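## Task

Retrieve the mug from beneath the workbench and place it inside the steel box; the box must rest level on the workbench top with nothing overhanging its edge. A robot that tips over or ends up leaning fails the task. Anything that stays in place only because a robot holds it does not count. Finish by opening the grippers and moving the robots away.

## Robot and tools

Two mobile robots share the room. "stretch" (Hello Robot Stretch 3) has a two-wheel base (0.33 m long, 0.34 m wide), a lift on a mast and one telescoping arm that reaches out to the robot's right; to move its gripper forward you drive the base. "rby" (Rainbow RB-Y1) has a two-wheel base (0.66 x 0.58 m, front edge 0.10 m ahead of the wheel axle), a folding torso (squat, shift, pitch, yaw), a head and two seven-joint arms with grippers. Neither base can slide sideways. Loose objects may get nudged now and then.

TOOLS. execute_actions takes "actions": a list holding one action or none, plus optional "cameras" (names from rby_head_camera, rby_left_wrist_camera, rby_right_wrist_camera, stretch_head_camera, stretch_nav_camera, stretch_wrist_camera, or "all"; omitted or null means all, [] means none). The action is an object keyed by "stretch" and/or "rby"; all commanded motions start at once, each lasting at most 15 s. An empty list only returns state and pictures. Any unknown key or out-of-range number rejects the whole call. wait {"seconds": 0 to 10} lets the scene run without new commands. zoom_image {"camera", "region": [x0, y0, x1, y1]} gives a sharper crop (max 504x504 px, origin top-left) of that camera's latest image. finished_scene {"scene": n} ends the scene for good and reports success; the goal must already hold.

BASE COMMANDS (both robots). "base" holds exactly one of {"translate_m": d}, a relative straight drive in metres from the current spot (positive forward), or {"rotate_rad": d}, a relative turn in place in radians (positive = counter-clockwise seen from above). stretch: translate -1 to 1, rotate -3.2 to 3.2; it pivots about a point 0.05 m behind its front edge. rby: translate -3 to 3, rotate -3.2 to 3.2; optional "speeds" {"translate_m": 0.05 to 0.4 m/s, "rotate_rad": 0.1 to 1.509 rad/s} caps speed for that action; a drive needing over 8.667 s is refused.

JOINT COMMANDS. "joints" is a map of joint name to absolute target. stretch (metres or radians): lift_m 0 to 1.1 (arm height), arm_m 0 to 0.52 (extension), wrist_yaw_rad -1.345 to 4.42 (0 along the arm, 3.0 folded over base), wrist_pitch_rad -1.57 to 0.451 (negative tips fingers down), wrist_roll_rad -2.911 to 2.911, gripper_m -0.089 to 0.179 (bigger is wider), head_pan_rad -3.953 to 1.73 (-1.57 looks along the arm), head_tilt_rad -1.53 to 0.419 (negative looks down). Optional "contact_limits": {"arm_m": effort percent 1 to 100} stops the arm when its effort hits that level. rby: torso_squat_rad 0 to 1.2, torso_shift_rad -0.3 to 0.6, torso_pitch_rad -0.2 to 1.4 (positive leans forward), torso_yaw_rad -1.5 to 1.5; per arm (left_/right_): shoulder_pitch -2.356 to 2.356 (negative raises forward), shoulder_roll (left 0 to 3.141, right -3.141 to 0; away from body), shoulder_yaw -2.094 to 2.094, elbow -2.617 to 0.01 (negative bends), forearm_roll -3.141 to 3.141, wrist_pitch -1.57 to 1.919, hand_roll -2.705 to 2.705, gripper_m 0 to 0.1 (pad gap); head_pan_rad -0.523 to 0.523, head_tilt_rad -0.35 to 1.57 (positive looks down). Torso combos must also obey: squat+shift<=1.52; squat-shift+pitch<=1.57; shift+0.5pitch-0.4squat<=0.7; shift+0.3pitch-0.5squat<=0.39. Optional "min_time_s" 0.1 to 8 slows rby's arm and head motions.

FRAMES. Each robot reports in its own base frame: origin on the floor between drive wheels, x forward, y left, z up; odometry is that frame at scene start. stretch's hand_pose is at the fingertip closing point; rby's left_hand/right_hand are between the pads (fingers along -z, closing along x), chest is on the spine. Only images, lidar_m and depth grids relate the robots to each other. Camera calibrations map each camera from its own robot's base frame.

RESULTS. base_status and joint_status: "done", "off_target" (stopped short, may still push), "contact_stop", "time_out", "torque_fault", "limit_stop_at_...", "stopped_with_arm", "not_followed". on_its_own covers uncommanded parts; "held at" is a held target. motor_effort is percent (peak in brackets), noisy and offset. stretch also gives lidar_m (12 sectors of 30 degrees, first straight ahead, counter-clockwise, plane 0.17 m high), wrist_depth_mm and head_depth_mm (7x7 grids in mm), base_tilt in degrees. "joint command not followed" with a "cause:" line means rby's collision check blocked an arm; follow its advice.

GRIPPING. stretch: command gripper_m below the object's width; release by going 0.02 above the touching value. rby: command 0.005 m or more under the width; "off_target" is then normal. A reading of "done" never proves a grasp; check images.

HAZARDS. Robots pressing into each other (or rby's arms into each other) fail the run; once bases touch, even millimetres more is too much. Keep stretch's wrist folded (lift 0.32 to 0.95, pitch -0.4, roll 0) when stowing; stowed (lift<0.30, arm<0.03, yaw>2.54) it drives faster. stretch can tip if its arm pushes something solid above about 0.45 m, or if it drives while gripping something fixed; back out in small steps and lower lift to about 0.2 if tilted. Joints left out of an action may keep pushing toward old targets. After an rby stop, back arms off first, then torso. rby bases do not stop on furniture, and a bent leg can stick out front. Don't overload rby's arms (3 kg each, torque limits) or hold loads long (motor heat). Avoid drops and slams, and leave both robots upright, level and not touching the box when finished.

Each tool is called after "Request:" as name(argument=value, ...), one argument or row to a line, values as JSON.

## Session

Request:
execute_actions(
  actions=[],
)

Scene clock: 0.00 s.
stretch.base_odometry: x=+0.000 y=+0.000 heading=+0.000 (m, m, rad; stretch's odometry frame)
stretch.turned_by_wheels: +0.000 (rad since the last result)
stretch.turned_by_imu: +0.000 (rad since the last result)
stretch.base_tilt: forward=-0.5 right=+0.4 (deg)
stretch.lidar_m: 0.78 1.55 1.79 1.67 1.48 1.88 4.29 2.98 3.20 2.95 1.85 0.88
stretch.head_depth_mm: 1553 1559 1571 1565 1584 1209 824 / 1531 1540 1544 1560 1564 1223 831 / 1514 1529 1516 1542 1542 1223 834 / 1501 1512 1512 1526 1520 1239 840 / 1488 1506 1497 1508 1512 1255 849 / 1476 1481 1484 1497 1505 1498 1513 / 1456 1458 1469 1473 1485 1484 1499
stretch.base_status: not commanded
stretch.joint_positions: lift_m=+0.447 arm_m=+0.003 wrist_yaw_rad=+2.913 wrist_pitch_rad=-0.383 wrist_roll_rad=+0.018 gripper_m=+0.037 head_pan_rad=-0.004 head_tilt_rad=-0.007
stretch.joint_status: not commanded
stretch.motor_effort: left_wheel=-1 right_wheel=-1 lift_m=+36 arm_m=-1 wrist_yaw_rad=+1 wrist_pitch_rad=+8 wrist_roll_rad=+0 gripper_m=-1 head_pan_rad=-1 head_tilt_rad=+1 (%)
stretch.hand_pose: x=+0.0306 y=+0.0748 z=+0.4678 quat_wxyz=(+0.214, +0.711, +0.053, +0.668) (m; stretch's base frame)
stretch.wrist_depth_mm: - - - - - - - / - - - - - - - / - - - - - - - / - - - - - - - / 902 - 905 906 917 848 828 / 731 728 - 741 766 731 721 / 633 633 628 622 622 622 621
rby.base_odometry: x=+0.000 y=+0.000 heading=+0.000 (m, m, rad; rby's odometry frame)
rby.base_status: not commanded
rby.joint_positions: torso_squat_rad=+0.350 torso_shift_rad=+0.000 torso_pitch_rad=+0.001 torso_yaw_rad=-0.001 left_shoulder_pitch_rad=+0.024 left_shoulder_roll_rad=+0.027 left_shoulder_yaw_rad=-0.028 left_elbow_rad=-0.189 left_forearm_roll_rad=-0.008 left_wrist_pitch_rad=-0.002 left_hand_roll_rad=+0.032 left_gripper_m=+0.099 right_shoulder_pitch_rad=+0.039 right_shoulder_roll_rad=-0.017 right_shoulder_yaw_rad=+0.056 right_elbow_rad=-0.270 right_forearm_roll_rad=+0.002 right_wrist_pitch_rad=-0.015 right_hand_roll_rad=+0.007 right_gripper_m=+0.101 head_pan_rad=-0.001 head_tilt_rad=+0.401
rby.joint_status: not commanded
rby.chest: x=-0.2276 y=+0.0009 z=+1.2474 quat_wxyz=(+1.000, -0.001, +0.000, +0.000) (m; rby's base frame)
rby.left_hand: x=-0.1525 y=+0.2388 z=+0.5657 quat_wxyz=(+0.996, +0.011, -0.084, +0.000) (m; rby's base frame)
rby.right_hand: x=-0.1216 y=-0.2269 z=+0.5711 quat_wxyz=(+0.992, -0.006, -0.124, +0.027) (m; rby's base frame)
pictures: rby_head_camera, rby_left_wrist_camera, rby_right_wrist_camera, stretch_head_camera (sideways: a quarter turn clockwise sets it upright), stretch_nav_camera (sideways: a quarter turn counterclockwise sets it upright), stretch_wrist_camera
Images, in order (width x height): rby_head_camera 896x504, rby_left_wrist_camera 644x364, rby_right_wrist_camera 644x364, stretch_head_camera 896x504, stretch_nav_camera 672x504, stretch_wrist_camera 644x364.

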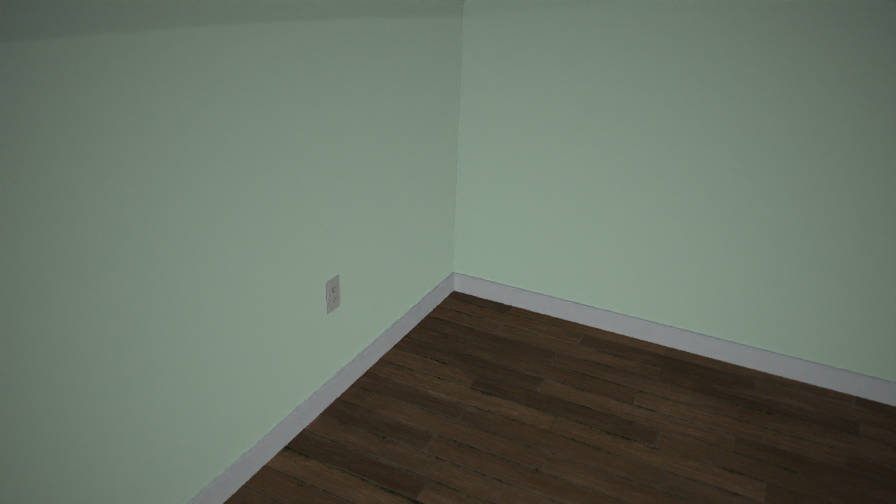

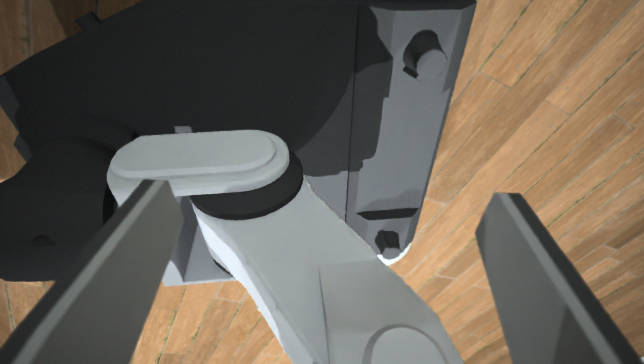

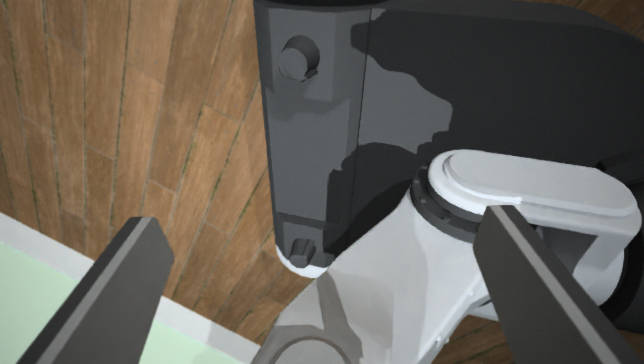

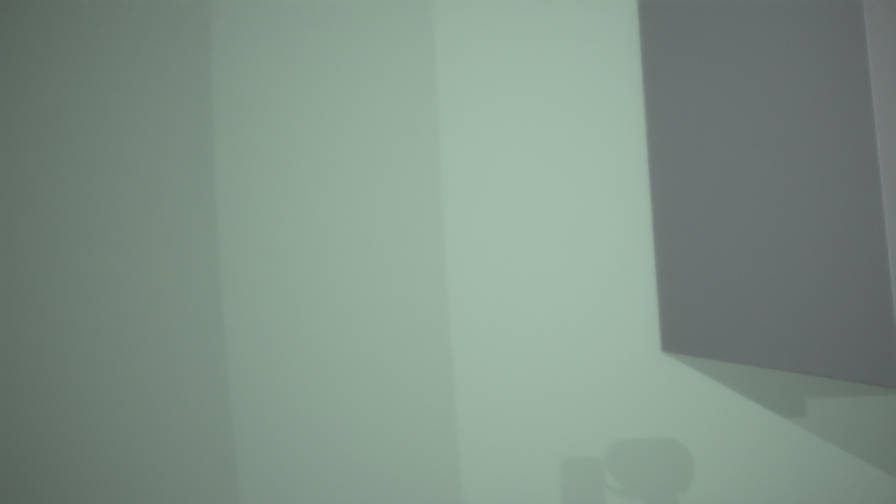

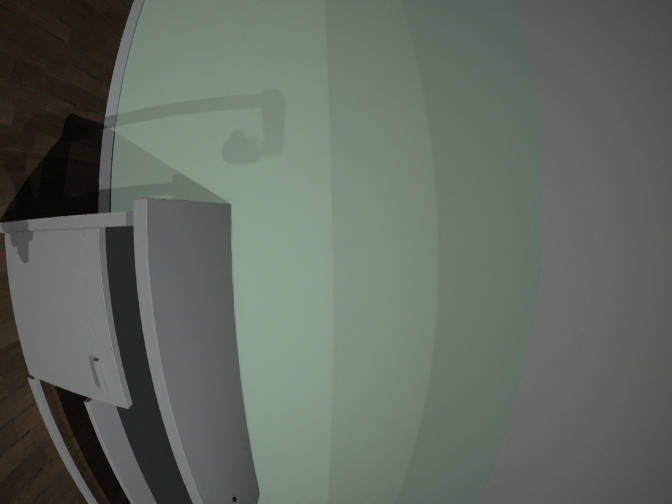

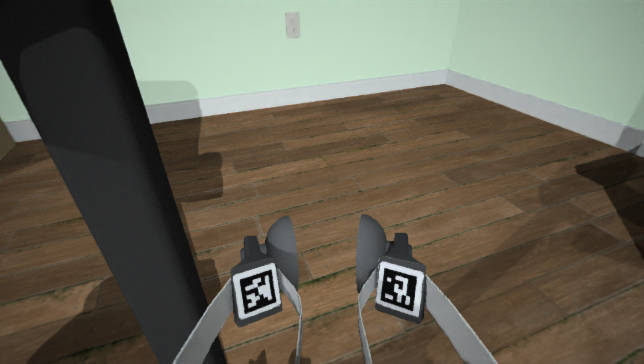

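Request:
execute_actions(
  actions=[
    {"stretch":{"joints":{"head_pan_rad":-0.7,"head_tilt_rad":-0.9}},"rby":{"joints":{"torso_yaw_rad":-1.2,"head_pan_rad":-0.5,"head_tilt_rad":0.5}}},
  ],
  cameras=["rby_head_camera","stretch_head_camera","stretch_nav_camera"],
)

Request:
execute_actions(
  actions=[
    {"stretch":{"joints":{"head_pan_rad":-2.4,"head_tilt_rad":-0.6}},"rby":{"joints":{"torso_yaw_rad":1.2,"head_pan_rad":0.5}}},
  ],
  cameras=["rby_head_camera","stretch_head_camera","stretch_nav_camera"],
)

Scene clock: 7.50 s.
stretch.base_odometry: x=+0.000 y=+0.000 heading=+0.000 (m, m, rad; stretch's odometry frame)
stretch.turned_by_wheels: +0.000 (rad since the last result)
stretch.turned_by_imu: -0.001 (rad since the last result)
stretch.base_tilt: forward=-0.5 right=+0.4 (deg)
stretch.lidar_m: 0.78 1.55 1.79 1.66 1.48 1.87 4.29 2.97 3.21 2.95 1.85 0.88
stretch.head_depth_mm: 1771 2050 1918 1638 1416 1261 1130 / 1845 1712 1910 1649 1428 1255 1169 / 1203 1631 1931 1640 1424 1265 1137 / 1091 1581 1870 1654 1437 1271 1134 / 1094 1506 1366 1568 1445 1272 1140 / 1102 949 1137 1333 1431 1280 1144 / 1112 893 1082 1177 1381 1279 1151
stretch.base_status: not commanded
stretch.joint_positions: lift_m=+0.447 arm_m=+0.003 wrist_yaw_rad=+2.913 wrist_pitch_rad=-0.383 wrist_roll_rad=+0.018 gripper_m=+0.037 head_pan_rad=-0.693 head_tilt_rad=-0.888
stretch.joint_status: all done
stretch.motor_effort: left_wheel=-1(1) right_wheel=-1(1) lift_m=+37(36) arm_m=-1(1) wrist_yaw_rad=+1(1) wrist_pitch_rad=+7(7) wrist_roll_rad=+0(0) gripper_m=+0(0) head_pan_rad=-4(33) head_tilt_rad=-3(31) (%)
stretch.hand_pose: x=+0.0306 y=+0.0748 z=+0.4678 quat_wxyz=(+0.214, +0.711, +0.053, +0.668) (m; stretch's base frame)
stretch.wrist_depth_mm: - - - - - - - / - - - - - - - / - - - - - - - / - - - - - - - / 919 - 956 900 905 883 871 / 732 724 - 729 763 723 731 / 632 631 621 620 621 629 613
rby.base_odometry: x=+0.000 y=+0.000 heading=+0.000 (m, m, rad; rby's odometry frame)
rby.base_status: not commanded
rby.joint_positions: torso_squat_rad=+0.350 torso_shift_rad=+0.000 torso_pitch_rad=+0.001 torso_yaw_rad=-1.146 left_shoulder_pitch_rad=+0.023 left_shoulder_roll_rad=+0.027 left_shoulder_yaw_rad=-0.028 left_elbow_rad=-0.189 left_forearm_roll_rad=-0.008 left_wrist_pitch_rad=-0.002 left_hand_roll_rad=+0.032 left_gripper_m=+0.099 right_shoulder_pitch_rad=+0.039 right_shoulder_roll_rad=-0.017 right_shoulder_yaw_rad=+0.056 right_elbow_rad=-0.270 right_forearm_roll_rad=+0.002 right_wrist_pitch_rad=-0.015 right_hand_roll_rad=+0.007 right_gripper_m=+0.101 head_pan_rad=-0.500 head_tilt_rad=+0.500
rby.joint_status: torso_yaw_rad limit_stop_at_own_body (moved -1.145 of -1.199); the others done
rby.on_its_own: torso_yaw_rad is held at -1.146, not at your -1.200, since a limit_stop_at_own_body
rby.chest: x=-0.2276 y=+0.0009 z=+1.2474 quat_wxyz=(+0.840, -0.001, +0.000, -0.542) (m; rby's base frame)
rby.left_hand: x=+0.0208 y=+0.0297 z=+0.5660 quat_wxyz=(+0.838, -0.037, -0.077, -0.540) (m; rby's base frame)
rby.right_hand: x=-0.3908 y=-0.1905 z=+0.5711 quat_wxyz=(+0.848, -0.072, -0.101, -0.515) (m; rby's base frame)
pictures: rby_head_camera, stretch_head_camera (sideways: a quarter turn clockwise sets it upright), stretch_nav_camera (sideways: a quarter turn counterclockwise sets it upright)
camera_calibration (this result's frames):
rby_head_camera: T_world_to_cam=[[-0.997974, 0.0532019, 0.0348956, -0.273516], [-0.00270848, 0.512436, -0.858721, 1.31369], [-0.0635673, -0.857076, -0.511254, 0.657925], [0, 0, 0, 1]] pos_world=[-0.227581, -0.0947402, 1.47401]
stretch_head_camera: T_world_to_cam=[[-0.59287, 0.533847, -0.60292, 0.811415], [0.644243, 0.763631, 0.0426427, -0.0545154], [0.483173, -0.363145, -0.796661, 0.993753], [0, 0, 0, 1]] pos_world=[0.0360298, -0.030665, 1.28323]
stretch_nav_camera: T_world_to_cam=[[0.598268, -0.484469, 0.638252, -0.789262], [-0.634937, -0.772514, 0.00877998, 0.0471736], [0.488805, -0.410503, -0.769778, 0.961496], [0, 0, 0, 1]] pos_world=[0.0321584, 0.0487664, 1.24347]
Images, in order (width x height): rby_head_camera 896x504, stretch_head_camera 896x504, stretch_nav_camera 672x504.

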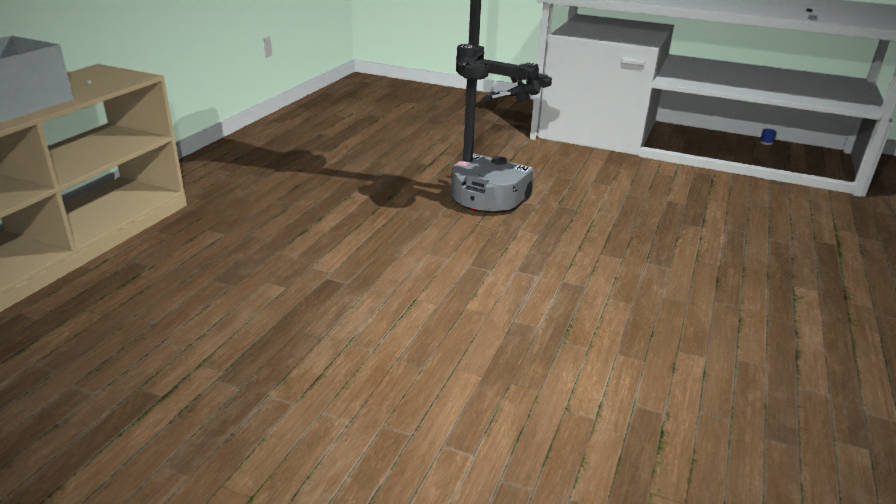

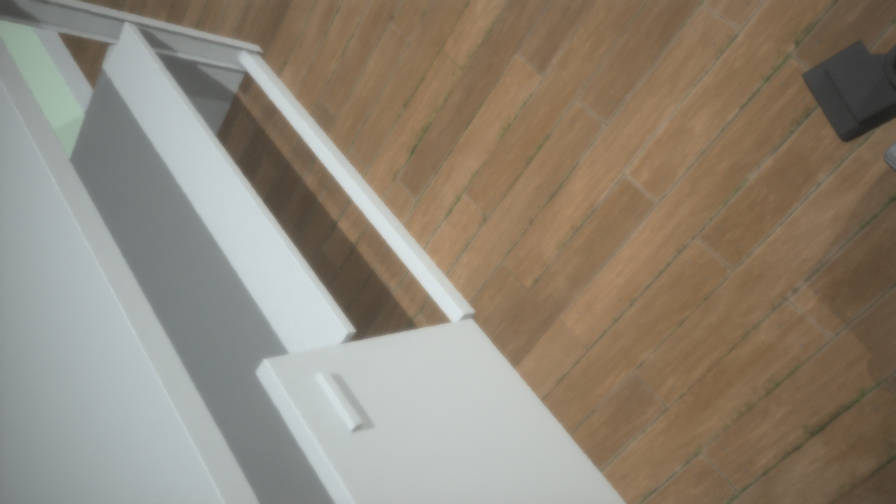

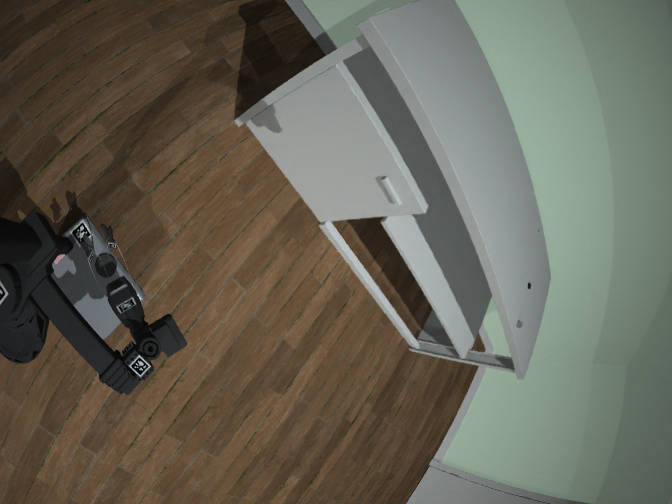

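not run: a stop came earlier in this reply.

Request:
execute_actions(
  actions=[
    {"stretch":{"base":{"rotate_rad":2.06},"joints":{"head_pan_rad":-1.57,"head_tilt_rad":-0.8,"lift_m":0.27}},"rby":{"base":{"rotate_rad":-1.2},"joints":{"torso_yaw_rad":0,"head_pan_rad":0,"head_tilt_rad":0.4}}},
  ],
  cameras=["rby_head_camera"],
)

Request:
execute_actions(
  actions=[
    {"stretch":{"base":{"translate_m":-1.0}},"rby":{"base":{"translate_m":0.8},"joints":{"head_tilt_rad":0.55}}},
  ],
  cameras=["rby_head_camera","stretch_nav_camera"],
)

Scene clock: 25.20 s.
stretch.base_odometry: x=+0.000 y=+0.000 heading=+2.060 (m, m, rad; stretch's odometry frame)
stretch.turned_by_wheels: +2.060 (rad since the last result)
stretch.turned_by_imu: +2.046 (rad since the last result)
stretch.base_tilt: forward=-0.5 right=+0.4 (deg)
stretch.lidar_m: 1.48 1.88 4.29 3.03 3.23 2.95 1.85 0.89 0.78 1.55 1.81 1.66
stretch.head_depth_mm: 1323 1422 864 1048 1297 1298 1144 / 1374 1578 1815 1772 1424 1302 1146 / 1436 1634 1925 1766 1508 1300 1147 / 1487 1715 2001 1774 1508 1317 1168 / 1554 1803 2069 1792 1508 1317 1164 / 1625 1888 2141 1820 1524 1326 1164 / 1700 2008 2230 1813 1541 1338 1175
stretch.base_status: done
stretch.joint_positions: lift_m=+0.270 arm_m=+0.003 wrist_yaw_rad=+2.913 wrist_pitch_rad=-0.385 wrist_roll_rad=+0.018 gripper_m=+0.037 head_pan_rad=-1.563 head_tilt_rad=-0.803
stretch.joint_status: all done
stretch.motor_effort: left_wheel=-2(6) right_wheel=+1(11) lift_m=+32(29) arm_m=-1(1) wrist_yaw_rad=+1(1) wrist_pitch_rad=+8(8) wrist_roll_rad=+0(0) gripper_m=-1(1) head_pan_rad=-4(36) head_tilt_rad=+1(8) (%)
stretch.hand_pose: x=+0.0306 y=+0.0745 z=+0.2904 quat_wxyz=(+0.214, +0.711, +0.053, +0.668) (m; stretch's base frame)
stretch.wrist_depth_mm: - - - - - - - / - - - - - - - / - - - - - - - / 803 - 789 771 773 764 759 / 620 - 618 625 629 619 599 / 511 503 - 501 526 503 505 / 454 - - 430 435 426 430
rby.base_odometry: x=+0.000 y=+0.000 heading=-1.200 (m, m, rad; rby's odometry frame)
rby.base_status: done
rby.joint_positions: torso_squat_rad=+0.350 torso_shift_rad=+0.000 torso_pitch_rad=+0.000 torso_yaw_rad=+0.000 left_shoulder_pitch_rad=+0.024 left_shoulder_roll_rad=+0.027 left_shoulder_yaw_rad=-0.028 left_elbow_rad=-0.189 left_forearm_roll_rad=-0.008 left_wrist_pitch_rad=-0.002 left_hand_roll_rad=+0.032 left_gripper_m=+0.099 right_shoulder_pitch_rad=+0.039 right_shoulder_roll_rad=-0.017 right_shoulder_yaw_rad=+0.056 right_elbow_rad=-0.270 right_forearm_roll_rad=+0.002 right_wrist_pitch_rad=-0.015 right_hand_roll_rad=+0.007 right_gripper_m=+0.101 head_pan_rad=+0.000 head_tilt_rad=+0.400
rby.joint_status: all done
rby.chest: x=-0.2277 y=+0.0009 z=+1.2474 quat_wxyz=(+1.000, -0.001, +0.000, +0.000) (m; rby's base frame)
rby.left_hand: x=-0.1527 y=+0.2389 z=+0.5657 quat_wxyz=(+0.996, +0.011, -0.084, +0.001) (m; rby's base frame)
rby.right_hand: x=-0.1214 y=-0.2269 z=+0.5711 quat_wxyz=(+0.992, -0.006, -0.124, +0.027) (m; rby's base frame)
pictures: rby_head_camera
camera_calibration (this result's frames):
rby_head_camera: T_world_to_cam=[[0.0180163, -0.999121, 0.0378585, -0.0558538], [-0.424384, -0.0419261, -0.904511, 1.2837], [0.905303, 0.000229371, -0.424766, 0.748839], [0, 0, 0, 1]] pos_world=[-0.132138, -0.00215585, 1.48132]
Images, in order (width x height): rby_head_camera 896x504.

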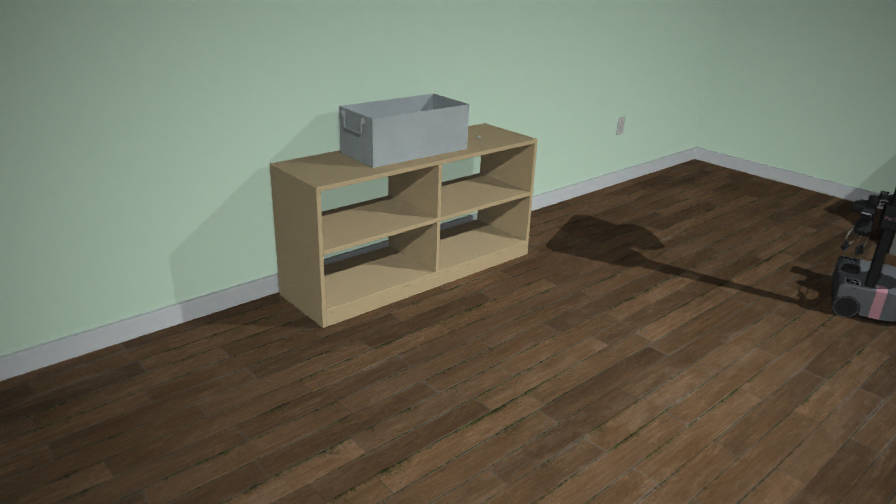

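Scene clock: 30.23 s.
stretch.base_odometry: x=+0.470 y=-0.883 heading=+2.060 (m, m, rad; stretch's odometry frame)
stretch.turned_by_wheels: +0.000 (rad since the last result)
stretch.turned_by_imu: -0.003 (rad since the last result)
stretch.base_tilt: forward=-0.5 right=+0.4 (deg)
stretch.lidar_m: 2.47 2.81 2.83 3.37 2.19 2.01 0.84 0.98 1.09 0.59 0.57 1.05
stretch.head_depth_mm: 987 977 763 630 571 882 1117 / 1023 983 770 635 939 919 1139 / 1070 992 773 638 963 1201 1152 / 1105 1005 781 639 988 1244 1167 / 1152 1005 786 657 982 1256 1153 / 1206 1019 791 683 994 1297 1167 / 1233 1019 798 709 1105 1326 1171
stretch.base_status: done
stretch.joint_positions: lift_m=+0.270 arm_m=+0.003 wrist_yaw_rad=+2.913 wrist_pitch_rad=-0.385 wrist_roll_rad=+0.018 gripper_m=+0.037 head_pan_rad=-1.563 head_tilt_rad=-0.803
stretch.joint_status: not commanded
stretch.motor_effort: left_wheel=-2(7) right_wheel=+0(6) lift_m=+32(31) arm_m=-2(1) wrist_yaw_rad=+0(1) wrist_pitch_rad=+8(7) wrist_roll_rad=+0(0) gripper_m=-1(0) head_pan_rad=-4(3) head_tilt_rad=+1(1) (%)
stretch.hand_pose: x=+0.0306 y=+0.0745 z=+0.2904 quat_wxyz=(+0.214, +0.711, +0.053, +0.668) (m; stretch's base frame)
stretch.wrist_depth_mm: - - - - - - - / - - - - - - - / - - - - - - - / 786 - 785 801 774 787 752 / 638 - 640 612 625 612 598 / 516 489 - 506 523 501 501 / 453 - - 433 426 432 432
rby.base_odometry: x=+0.289 y=-0.746 heading=-1.201 (m, m, rad; rby's odometry frame)
rby.base_status: done
rby.joint_positions: torso_squat_rad=+0.350 torso_shift_rad=+0.000 torso_pitch_rad=+0.001 torso_yaw_rad=+0.000 left_shoulder_pitch_rad=+0.024 left_shoulder_roll_rad=+0.027 left_shoulder_yaw_rad=-0.028 left_elbow_rad=-0.189 left_forearm_roll_rad=-0.008 left_wrist_pitch_rad=-0.002 left_hand_roll_rad=+0.032 left_gripper_m=+0.099 right_shoulder_pitch_rad=+0.039 right_shoulder_roll_rad=-0.017 right_shoulder_yaw_rad=+0.056 right_elbow_rad=-0.270 right_forearm_roll_rad=+0.002 right_wrist_pitch_rad=-0.015 right_hand_roll_rad=+0.007 right_gripper_m=+0.101 head_pan_rad=+0.000 head_tilt_rad=+0.550
rby.joint_status: all done
rby.chest: x=-0.2276 y=+0.0009 z=+1.2474 quat_wxyz=(+1.000, -0.001, +0.000, +0.000) (m; rby's base frame)
rby.left_hand: x=-0.1527 y=+0.2389 z=+0.5657 quat_wxyz=(+0.996, +0.011, -0.084, +0.001) (m; rby's base frame)
rby.right_hand: x=-0.1214 y=-0.2269 z=+0.5711 quat_wxyz=(+0.992, -0.006, -0.124, +0.027) (m; rby's base frame)
pictures: rby_head_camera, stretch_nav_camera (sideways: a quarter turn counterclockwise sets it upright)
camera_calibration (this result's frames):
rby_head_camera: T_world_to_cam=[[0.0232569, -0.999125, 0.0347485, -0.0502773], [-0.554772, -0.0418131, -0.830951, 1.15046], [0.831677, 0.0000477855, -0.55526, 0.922526], [0, 0, 0, 1]] pos_world=[-0.12783, -0.00217299, 1.46997]
stretch_nav_camera: T_world_to_cam=[[0.0146646, -0.712562, 0.701456, -0.86806], [-0.999891, -0.0115633, 0.00915736, 0.0489075], [0.00158593, -0.701514, -0.712654, 0.890182], [0, 0, 0, 1]] pos_world=[0.0602202, 0.00649353, 1.24285]
Images, in order (width x height): rby_head_camera 896x504, stretch_nav_camera 672x504.

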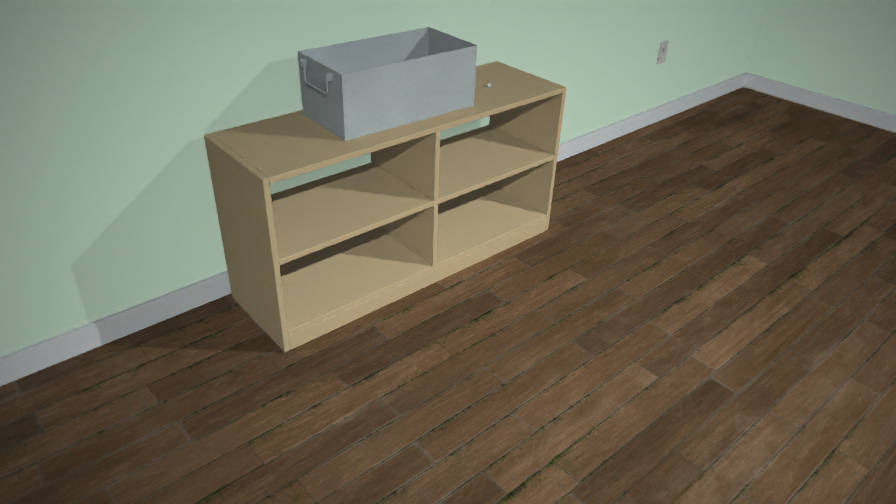

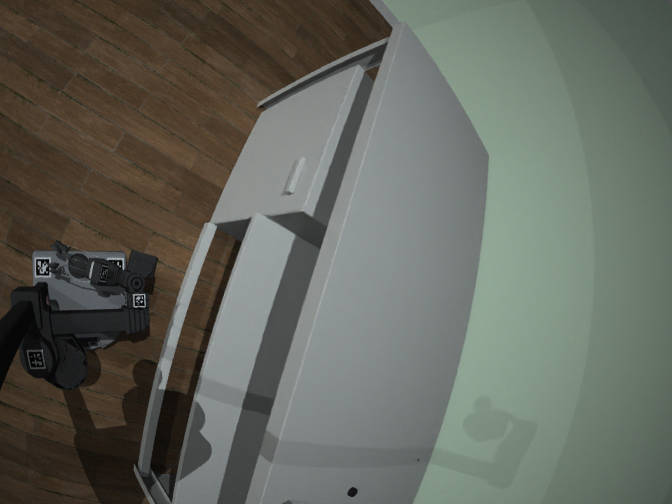

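Request:
execute_actions(
  actions=[
    {"stretch":{"joints":{"lift_m":0.34,"wrist_pitch_rad":-0.4}},"rby":{"base":{"rotate_rad":-0.3}}},
  ],
  cameras=[],
)

Request:
execute_actions(
  actions=[
    {"stretch":{"base":{"translate_m":-0.2},"joints":{"wrist_yaw_rad":1.4}},"rby":{"base":{"translate_m":1.36}}},
  ],
  cameras=[],
)

Request:
execute_actions(
  actions=[
    {"stretch":{"joints":{"lift_m":0.16,"wrist_pitch_rad":-0.15,"gripper_m":0.1}},"rby":{"base":{"rotate_rad":1.015},"joints":{"left_shoulder_pitch_rad":-0.6,"right_shoulder_pitch_rad":-0.6,"left_shoulder_roll_rad":0.15,"right_shoulder_roll_rad":-0.15,"left_elbow_rad":-1.3,"right_elbow_rad":-1.3,"left_wrist_pitch_rad":1.5,"right_wrist_pitch_rad":1.5,"left_hand_roll_rad":1.57,"right_hand_roll_rad":-1.57,"head_tilt_rad":0.7}}},
  ],
  cameras=[],
)

Request:
execute_actions(
  actions=[
    {"stretch":{"base":{"rotate_rad":-0.39},"joints":{"wrist_yaw_rad":0,"gripper_m":0.17,"head_tilt_rad":-1.2}}},
  ],
)

Scene clock: 44.80 s.
stretch.base_odometry: x=+0.470 y=-0.883 heading=+2.060 (m, m, rad; stretch's odometry frame)
stretch.turned_by_wheels: +0.000 (rad since the last result)
stretch.turned_by_imu: -0.001 (rad since the last result)
stretch.base_tilt: forward=-0.5 right=+0.3 (deg)
stretch.lidar_m: 2.48 2.82 2.88 3.40 2.20 2.01 0.84 0.98 1.09 0.59 0.57 1.05
stretch.head_depth_mm: 986 977 765 630 572 883 1120 / 1021 980 770 632 940 919 1143 / 1065 988 776 636 960 1200 1153 / 1108 1002 780 641 993 1242 1173 / 1160 1011 790 658 981 1257 1161 / 1202 1019 793 680 992 1296 1174 / 1237 1028 799 705 1101 1337 1172
stretch.base_status: not commanded
stretch.joint_positions: lift_m=+0.340 arm_m=+0.003 wrist_yaw_rad=+2.913 wrist_pitch_rad=-0.416 wrist_roll_rad=+0.018 gripper_m=+0.037 head_pan_rad=-1.563 head_tilt_rad=-0.803
stretch.joint_status: all done
stretch.motor_effort: left_wheel=-2(2) right_wheel=+1(1) lift_m=+41(41) arm_m=-1(2) wrist_yaw_rad=+1(0) wrist_pitch_rad=+7(7) wrist_roll_rad=+0(0) gripper_m=+0(0) head_pan_rad=-4(3) head_tilt_rad=+1(1) (%)
stretch.hand_pose: x=+0.0297 y=+0.0708 z=+0.3529 quat_wxyz=(+0.225, +0.710, +0.064, +0.665) (m; stretch's base frame)
stretch.wrist_depth_mm: - - - - - - - / - - - - - - - / - - - - - - - / 861 - 852 880 850 842 838 / 691 - 721 690 717 681 668 / 583 570 - 575 595 586 566 / 504 505 - 500 491 491 496
rby.base_odometry: x=+0.289 y=-0.746 heading=-1.500 (m, m, rad; rby's odometry frame)
rby.base_status: done
rby.joint_positions: torso_squat_rad=+0.350 torso_shift_rad=+0.000 torso_pitch_rad=+0.001 torso_yaw_rad=+0.000 left_shoulder_pitch_rad=+0.024 left_shoulder_roll_rad=+0.027 left_shoulder_yaw_rad=-0.028 left_elbow_rad=-0.189 left_forearm_roll_rad=-0.008 left_wrist_pitch_rad=-0.002 left_hand_roll_rad=+0.032 left_gripper_m=+0.099 right_shoulder_pitch_rad=+0.039 right_shoulder_roll_rad=-0.017 right_shoulder_yaw_rad=+0.056 right_elbow_rad=-0.270 right_forearm_roll_rad=+0.002 right_wrist_pitch_rad=-0.015 right_hand_roll_rad=+0.007 right_gripper_m=+0.101 head_pan_rad=+0.000 head_tilt_rad=+0.550
rby.joint_status: not commanded
rby.chest: x=-0.2276 y=+0.0010 z=+1.2474 quat_wxyz=(+1.000, -0.001, +0.000, +0.000) (m; rby's base frame)
rby.left_hand: x=-0.1527 y=+0.2389 z=+0.5657 quat_wxyz=(+0.996, +0.011, -0.084, +0.001) (m; rby's base frame)
rby.right_hand: x=-0.1214 y=-0.2269 z=+0.5711 quat_wxyz=(+0.992, -0.006, -0.124, +0.027) (m; rby's base frame)
pictures: none
No camera images: the call's "cameras" was empty. Leave "cameras" out to get every camera's image.

Scene clock: 49.73 s.
stretch.base_odometry: x=+0.564 y=-1.059 heading=+2.060 (m, m, rad; stretch's odometry frame)
stretch.turned_by_wheels: +0.000 (rad since the last result)
stretch.turned_by_imu: -0.001 (rad since the last result)
stretch.base_tilt: forward=-0.6 right=+0.4 (deg)
stretch.lidar_m: 2.68 2.25 4.74 3.07 2.00 1.83 0.64 0.74 1.02 0.89 0.65 0.94
stretch.head_depth_mm: 923 969 764 629 534 832 1072 / 956 984 772 632 538 866 1110 / 993 995 772 638 552 888 1154 / 1034 1001 781 639 568 925 1157 / 1072 1010 786 644 954 1221 1163 / 1115 1016 792 646 979 1253 1169 / 1173 1031 798 651 977 1270 1172
stretch.base_status: done
stretch.joint_positions: lift_m=+0.340 arm_m=+0.003 wrist_yaw_rad=+1.402 wrist_pitch_rad=-0.416 wrist_roll_rad=+0.018 gripper_m=+0.037 head_pan_rad=-1.563 head_tilt_rad=-0.803
stretch.joint_status: all done
stretch.motor_effort: left_wheel=-2(5) right_wheel=+1(5) lift_m=+41(41) arm_m=-1(1) wrist_yaw_rad=-1(1) wrist_pitch_rad=+7(7) wrist_roll_rad=+0(0) gripper_m=+0(0) head_pan_rad=-3(4) head_tilt_rad=+1(1) (%)
stretch.hand_pose: x=+0.2000 y=-0.1858 z=+0.3529 quat_wxyz=(+0.619, +0.561, -0.440, +0.329) (m; stretch's base frame)
stretch.wrist_depth_mm: - - - - - 683 386 / - - - - - 653 378 / - - - - - 634 385 / 893 861 858 842 861 601 419 / 707 702 699 728 708 596 456 / 583 585 593 585 603 537 505 / 499 504 499 505 495 472 484
rby.base_odometry: x=+0.385 y=-2.102 heading=-1.501 (m, m, rad; rby's odometry frame)
rby.base_status: done
rby.joint_positions: torso_squat_rad=+0.350 torso_shift_rad=+0.000 torso_pitch_rad=+0.001 torso_yaw_rad=+0.000 left_shoulder_pitch_rad=+0.024 left_shoulder_roll_rad=+0.027 left_shoulder_yaw_rad=-0.028 left_elbow_rad=-0.189 left_forearm_roll_rad=-0.008 left_wrist_pitch_rad=-0.002 left_hand_roll_rad=+0.032 left_gripper_m=+0.099 right_shoulder_pitch_rad=+0.039 right_shoulder_roll_rad=-0.017 right_shoulder_yaw_rad=+0.056 right_elbow_rad=-0.270 right_forearm_roll_rad=+0.002 right_wrist_pitch_rad=-0.015 right_hand_roll_rad=+0.007 right_gripper_m=+0.101 head_pan_rad=+0.000 head_tilt_rad=+0.550
rby.joint_status: not commanded
rby.chest: x=-0.2276 y=+0.0010 z=+1.2474 quat_wxyz=(+1.000, -0.001, +0.000, +0.000) (m; rby's base frame)
rby.left_hand: x=-0.1527 y=+0.2389 z=+0.5657 quat_wxyz=(+0.996, +0.011, -0.084, +0.001) (m; rby's base frame)
rby.right_hand: x=-0.1214 y=-0.2269 z=+0.5711 quat_wxyz=(+0.992, -0.006, -0.124, +0.027) (m; rby's base frame)
pictures: none
No camera images: the call's "cameras" was empty. Leave "cameras" out to get every camera's image.

Scene clock: 52.90 s.
stretch.base_odometry: x=+0.564 y=-1.059 heading=+2.060 (m, m, rad; stretch's odometry frame)
stretch.turned_by_wheels: +0.000 (rad since the last result)
stretch.turned_by_imu: -0.001 (rad since the last result)
stretch.base_tilt: forward=-0.5 right=+0.4 (deg)
stretch.lidar_m: 2.68 2.11 4.75 3.08 1.99 1.83 0.64 0.74 1.02 0.89 0.65 0.94
stretch.head_depth_mm: 924 976 764 629 534 834 1066 / 952 987 771 631 538 868 1107 / 993 991 775 635 551 886 1139 / 1028 998 781 640 569 922 1154 / 1076 1003 784 644 952 1215 1167 / 1121 1019 794 647 974 1252 1168 / 1177 1027 798 652 977 1277 1172
stretch.base_status: not commanded
stretch.joint_positions: lift_m=+0.160 arm_m=+0.003 wrist_yaw_rad=+1.402 wrist_pitch_rad=-0.173 wrist_roll_rad=+0.018 gripper_m=+0.100 head_pan_rad=-1.563 head_tilt_rad=-0.803
stretch.joint_status: all done
stretch.motor_effort: left_wheel=-2(2) right_wheel=+0(0) lift_m=+31(38) arm_m=-1(1) wrist_yaw_rad=+0(1) wrist_pitch_rad=+10(11) wrist_roll_rad=+0(0) gripper_m=+0(81) head_pan_rad=-4(4) head_tilt_rad=+1(1) (%)
stretch.hand_pose: x=+0.2234 y=-0.1898 z=+0.2311 quat_wxyz=(+0.574, +0.505, -0.504, +0.403) (m; stretch's base frame)
stretch.wrist_depth_mm: - - - - - 685 386 / - - - - - 663 377 / - - - - - 668 379 / 988 956 936 945 953 636 380 / 662 665 697 644 643 573 396 / 509 505 502 500 491 486 411 / 411 408 407 403 397 398 351
rby.base_odometry: x=+0.384 y=-2.102 heading=-0.487 (m, m, rad; rby's odometry frame)
rby.base_status: done
rby.joint_positions: torso_squat_rad=+0.350 torso_shift_rad=+0.000 torso_pitch_rad=+0.000 torso_yaw_rad=+0.000 left_shoulder_pitch_rad=-0.600 left_shoulder_roll_rad=+0.150 left_shoulder_yaw_rad=-0.028 left_elbow_rad=-1.300 left_forearm_roll_rad=-0.008 left_wrist_pitch_rad=+1.500 left_hand_roll_rad=+1.570 left_gripper_m=+0.099 right_shoulder_pitch_rad=-0.600 right_shoulder_roll_rad=-0.150 right_shoulder_yaw_rad=+0.056 right_elbow_rad=-1.300 right_forearm_roll_rad=+0.002 right_wrist_pitch_rad=+1.500 right_hand_roll_rad=-1.570 right_gripper_m=+0.101 head_pan_rad=+0.000 head_tilt_rad=+0.700
rby.joint_status: all done
rby.chest: x=-0.2277 y=+0.0009 z=+1.2474 quat_wxyz=(+1.000, -0.001, +0.000, +0.000) (m; rby's base frame)
rby.left_hand: x=+0.2886 y=+0.2274 z=+0.9479 quat_wxyz=(+0.749, -0.071, -0.195, +0.629) (m; rby's base frame)
rby.right_hand: x=+0.2875 y=-0.2191 z=+0.9469 quat_wxyz=(+0.758, +0.067, -0.196, -0.618) (m; rby's base frame)
pictures: none
No camera images: the call's "cameras" was empty. Leave "cameras" out to get every camera's image.

Scene clock: 54.60 s.
stretch.base_odometry: x=+0.564 y=-1.059 heading=+1.670 (m, m, rad; stretch's odometry frame)
stretch.turned_by_wheels: -0.390 (rad since the last result)
stretch.turned_by_imu: -0.389 (rad since the last result)
stretch.base_tilt: forward=-0.5 right=+0.3 (deg)
stretch.lidar_m: 2.78 2.36 2.10 4.75 2.65 1.90 1.84 0.64 0.83 1.01 0.77 0.65
stretch.head_depth_mm: 614 561 536 938 1267 1202 1106 / 617 564 534 931 1263 - - / 620 566 533 930 1280 - - / 624 569 536 937 1273 1196 1115 / 626 571 537 940 1274 1203 1135 / 629 574 540 945 1277 1204 1137 / 632 575 542 949 1285 1206 1136
stretch.base_status: done
stretch.joint_positions: lift_m=+0.160 arm_m=+0.003 wrist_yaw_rad=+0.002 wrist_pitch_rad=-0.172 wrist_roll_rad=+0.018 gripper_m=+0.170 head_pan_rad=-1.563 head_tilt_rad=-1.185
stretch.joint_status: all done
stretch.motor_effort: left_wheel=+0(4) right_wheel=-3(7) lift_m=+31(31) arm_m=-1(2) wrist_yaw_rad=-1(1) wrist_pitch_rad=+10(10) wrist_roll_rad=+0(0) gripper_m=+0(83) head_pan_rad=-4(4) head_tilt_rad=-5(25) (%)
stretch.hand_pose: x=-0.0209 y=-0.3963 z=+0.2312 quat_wxyz=(+0.699, +0.061, -0.710, -0.061) (m; stretch's base frame)
stretch.wrist_depth_mm: 608 636 667 713 712 711 619 / 710 727 732 754 751 760 635 / 702 755 767 794 803 804 653 / 714 816 794 800 801 837 635 / 630 709 666 668 645 678 586 / 513 512 504 494 496 496 500 / 413 401 410 406 396 395 382
rby.base_odometry: x=+0.384 y=-2.102 heading=-0.487 (m, m, rad; rby's odometry frame)
rby.base_status: not commanded
rby.joint_positions: torso_squat_rad=+0.350 torso_shift_rad=+0.000 torso_pitch_rad=+0.000 torso_yaw_rad=+0.000 left_shoulder_pitch_rad=-0.600 left_shoulder_roll_rad=+0.150 left_shoulder_yaw_rad=-0.028 left_elbow_rad=-1.300 left_forearm_roll_rad=-0.008 left_wrist_pitch_rad=+1.500 left_hand_roll_rad=+1.570 left_gripper_m=+0.099 right_shoulder_pitch_rad=-0.600 right_shoulder_roll_rad=-0.150 right_shoulder_yaw_rad=+0.056 right_elbow_rad=-1.300 right_forearm_roll_rad=+0.002 right_wrist_pitch_rad=+1.500 right_hand_roll_rad=-1.570 right_gripper_m=+0.101 head_pan_rad=+0.000 head_tilt_rad=+0.700
rby.joint_status: not commanded
rby.chest: x=-0.2277 y=+0.0009 z=+1.2474 quat_wxyz=(+1.000, -0.001, +0.000, +0.000) (m; rby's base frame)
rby.left_hand: x=+0.2886 y=+0.2274 z=+0.9479 quat_wxyz=(+0.749, -0.071, -0.195, +0.629) (m; rby's base frame)
rby.right_hand: x=+0.2875 y=-0.2191 z=+0.9469 quat_wxyz=(+0.758, +0.067, -0.196, -0.618) (m; rby's base frame)
pictures: rby_head_camera, rby_left_wrist_camera, rby_right_wrist_camera, stretch_head_camera (sideways: a quarter turn clockwise sets it upright), stretch_nav_camera (sideways: a quarter turn counterclockwise sets it upright), stretch_wrist_camera
camera_calibration (this result's frames):
rby_head_camera: T_world_to_cam=[[0.027967, -0.999133, 0.030843, -0.0436962], [-0.672605, -0.0416346, -0.738829, 0.992828], [0.739473, -0.0000823597, -0.673186, 1.07435], [0, 0, 0, 1]] pos_world=[-0.125454, -0.00223386, 1.45812]
rby_left_wrist_camera: T_world_to_cam=[[0.151084, 0.974608, 0.165266, -0.416388], [0.42149, -0.214739, 0.881041, -0.883287], [0.894159, -0.063453, -0.443231, 0.260989], [0, 0, 0, 1]] pos_world=[0.20184, 0.2327, 0.962706]
rby_right_wrist_camera: T_world_to_cam=[[-0.131397, 0.96714, -0.217657, 0.458032], [0.492898, 0.254235, 0.832116, -0.841914], [0.860108, 0.00205484, -0.510107, 0.321538], [0, 0, 0, 1]] pos_world=[0.198604, -0.229597, 0.964283]
stretch_head_camera: T_world_to_cam=[[0.0250946, 0.938882, -0.343324, 0.469496], [0.999181, -0.0126537, 0.0384292, -0.0511792], [0.0317361, -0.344007, -0.938431, 1.18074], [0, 0, 0, 1]] pos_world=[0.00188353, -0.0352667, 1.2712]
stretch_nav_camera: T_world_to_cam=[[0.0162283, -0.922723, 0.385121, -0.455964], [-0.999868, -0.014668, 0.00698918, 0.0517342], [-0.000800113, -0.385184, -0.92284, 1.16342], [0, 0, 0, 1]] pos_world=[0.0600577, 0.028162, 1.24889]
stretch_wrist_camera: T_world_to_cam=[[-0.99796, 0.0243601, -0.0590105, 0.00156797], [0.0637379, 0.327721, -0.942622, 0.387299], [-0.00362337, -0.944461, -0.328605, -0.130785], [0, 0, 0, 1]] pos_world=[-0.0235947, -0.250485, 0.322192]
Images, in order (width x height): rby_head_camera 896x504, rby_left_wrist_camera 644x364, rby_right_wrist_camera 644x364, stretch_head_camera 896x504, stretch_nav_camera 672x504, stretch_wrist_camera 644x364.

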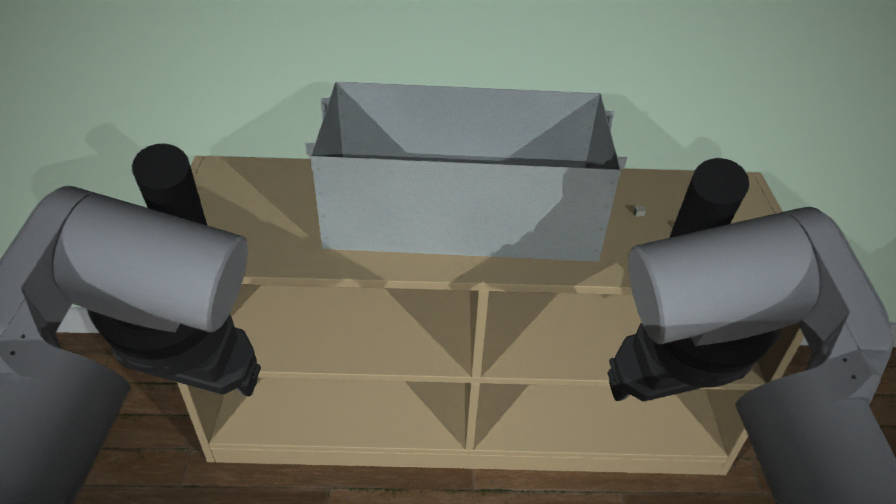

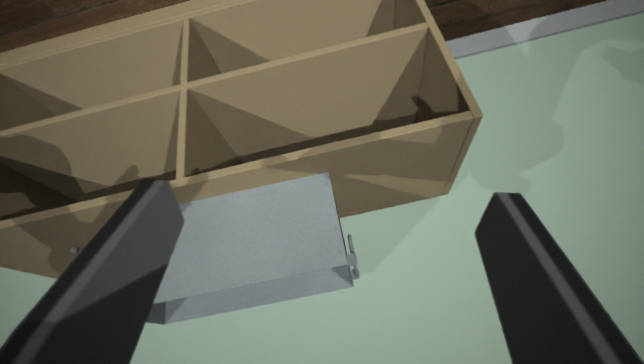

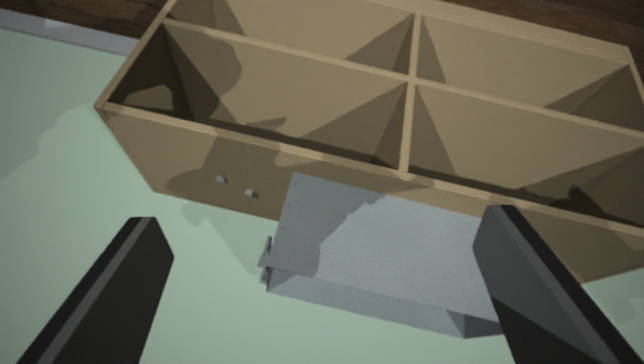

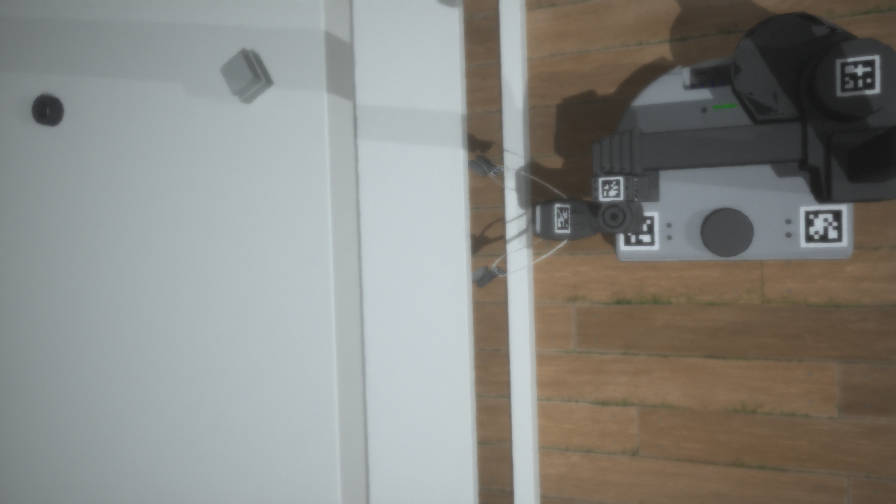

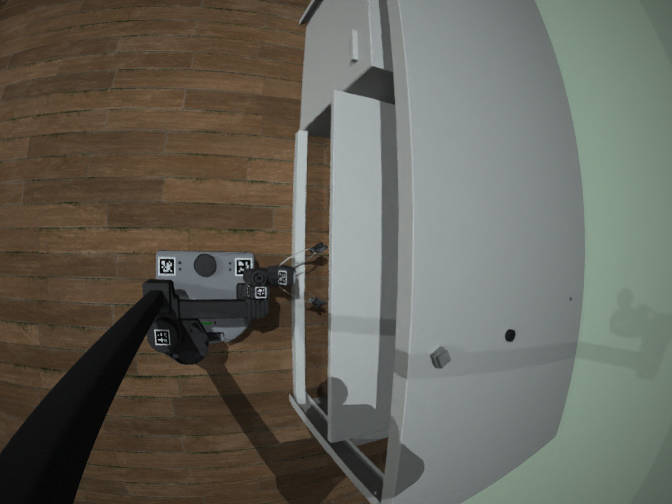

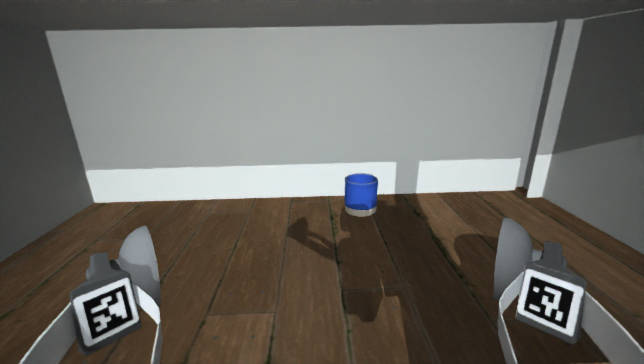

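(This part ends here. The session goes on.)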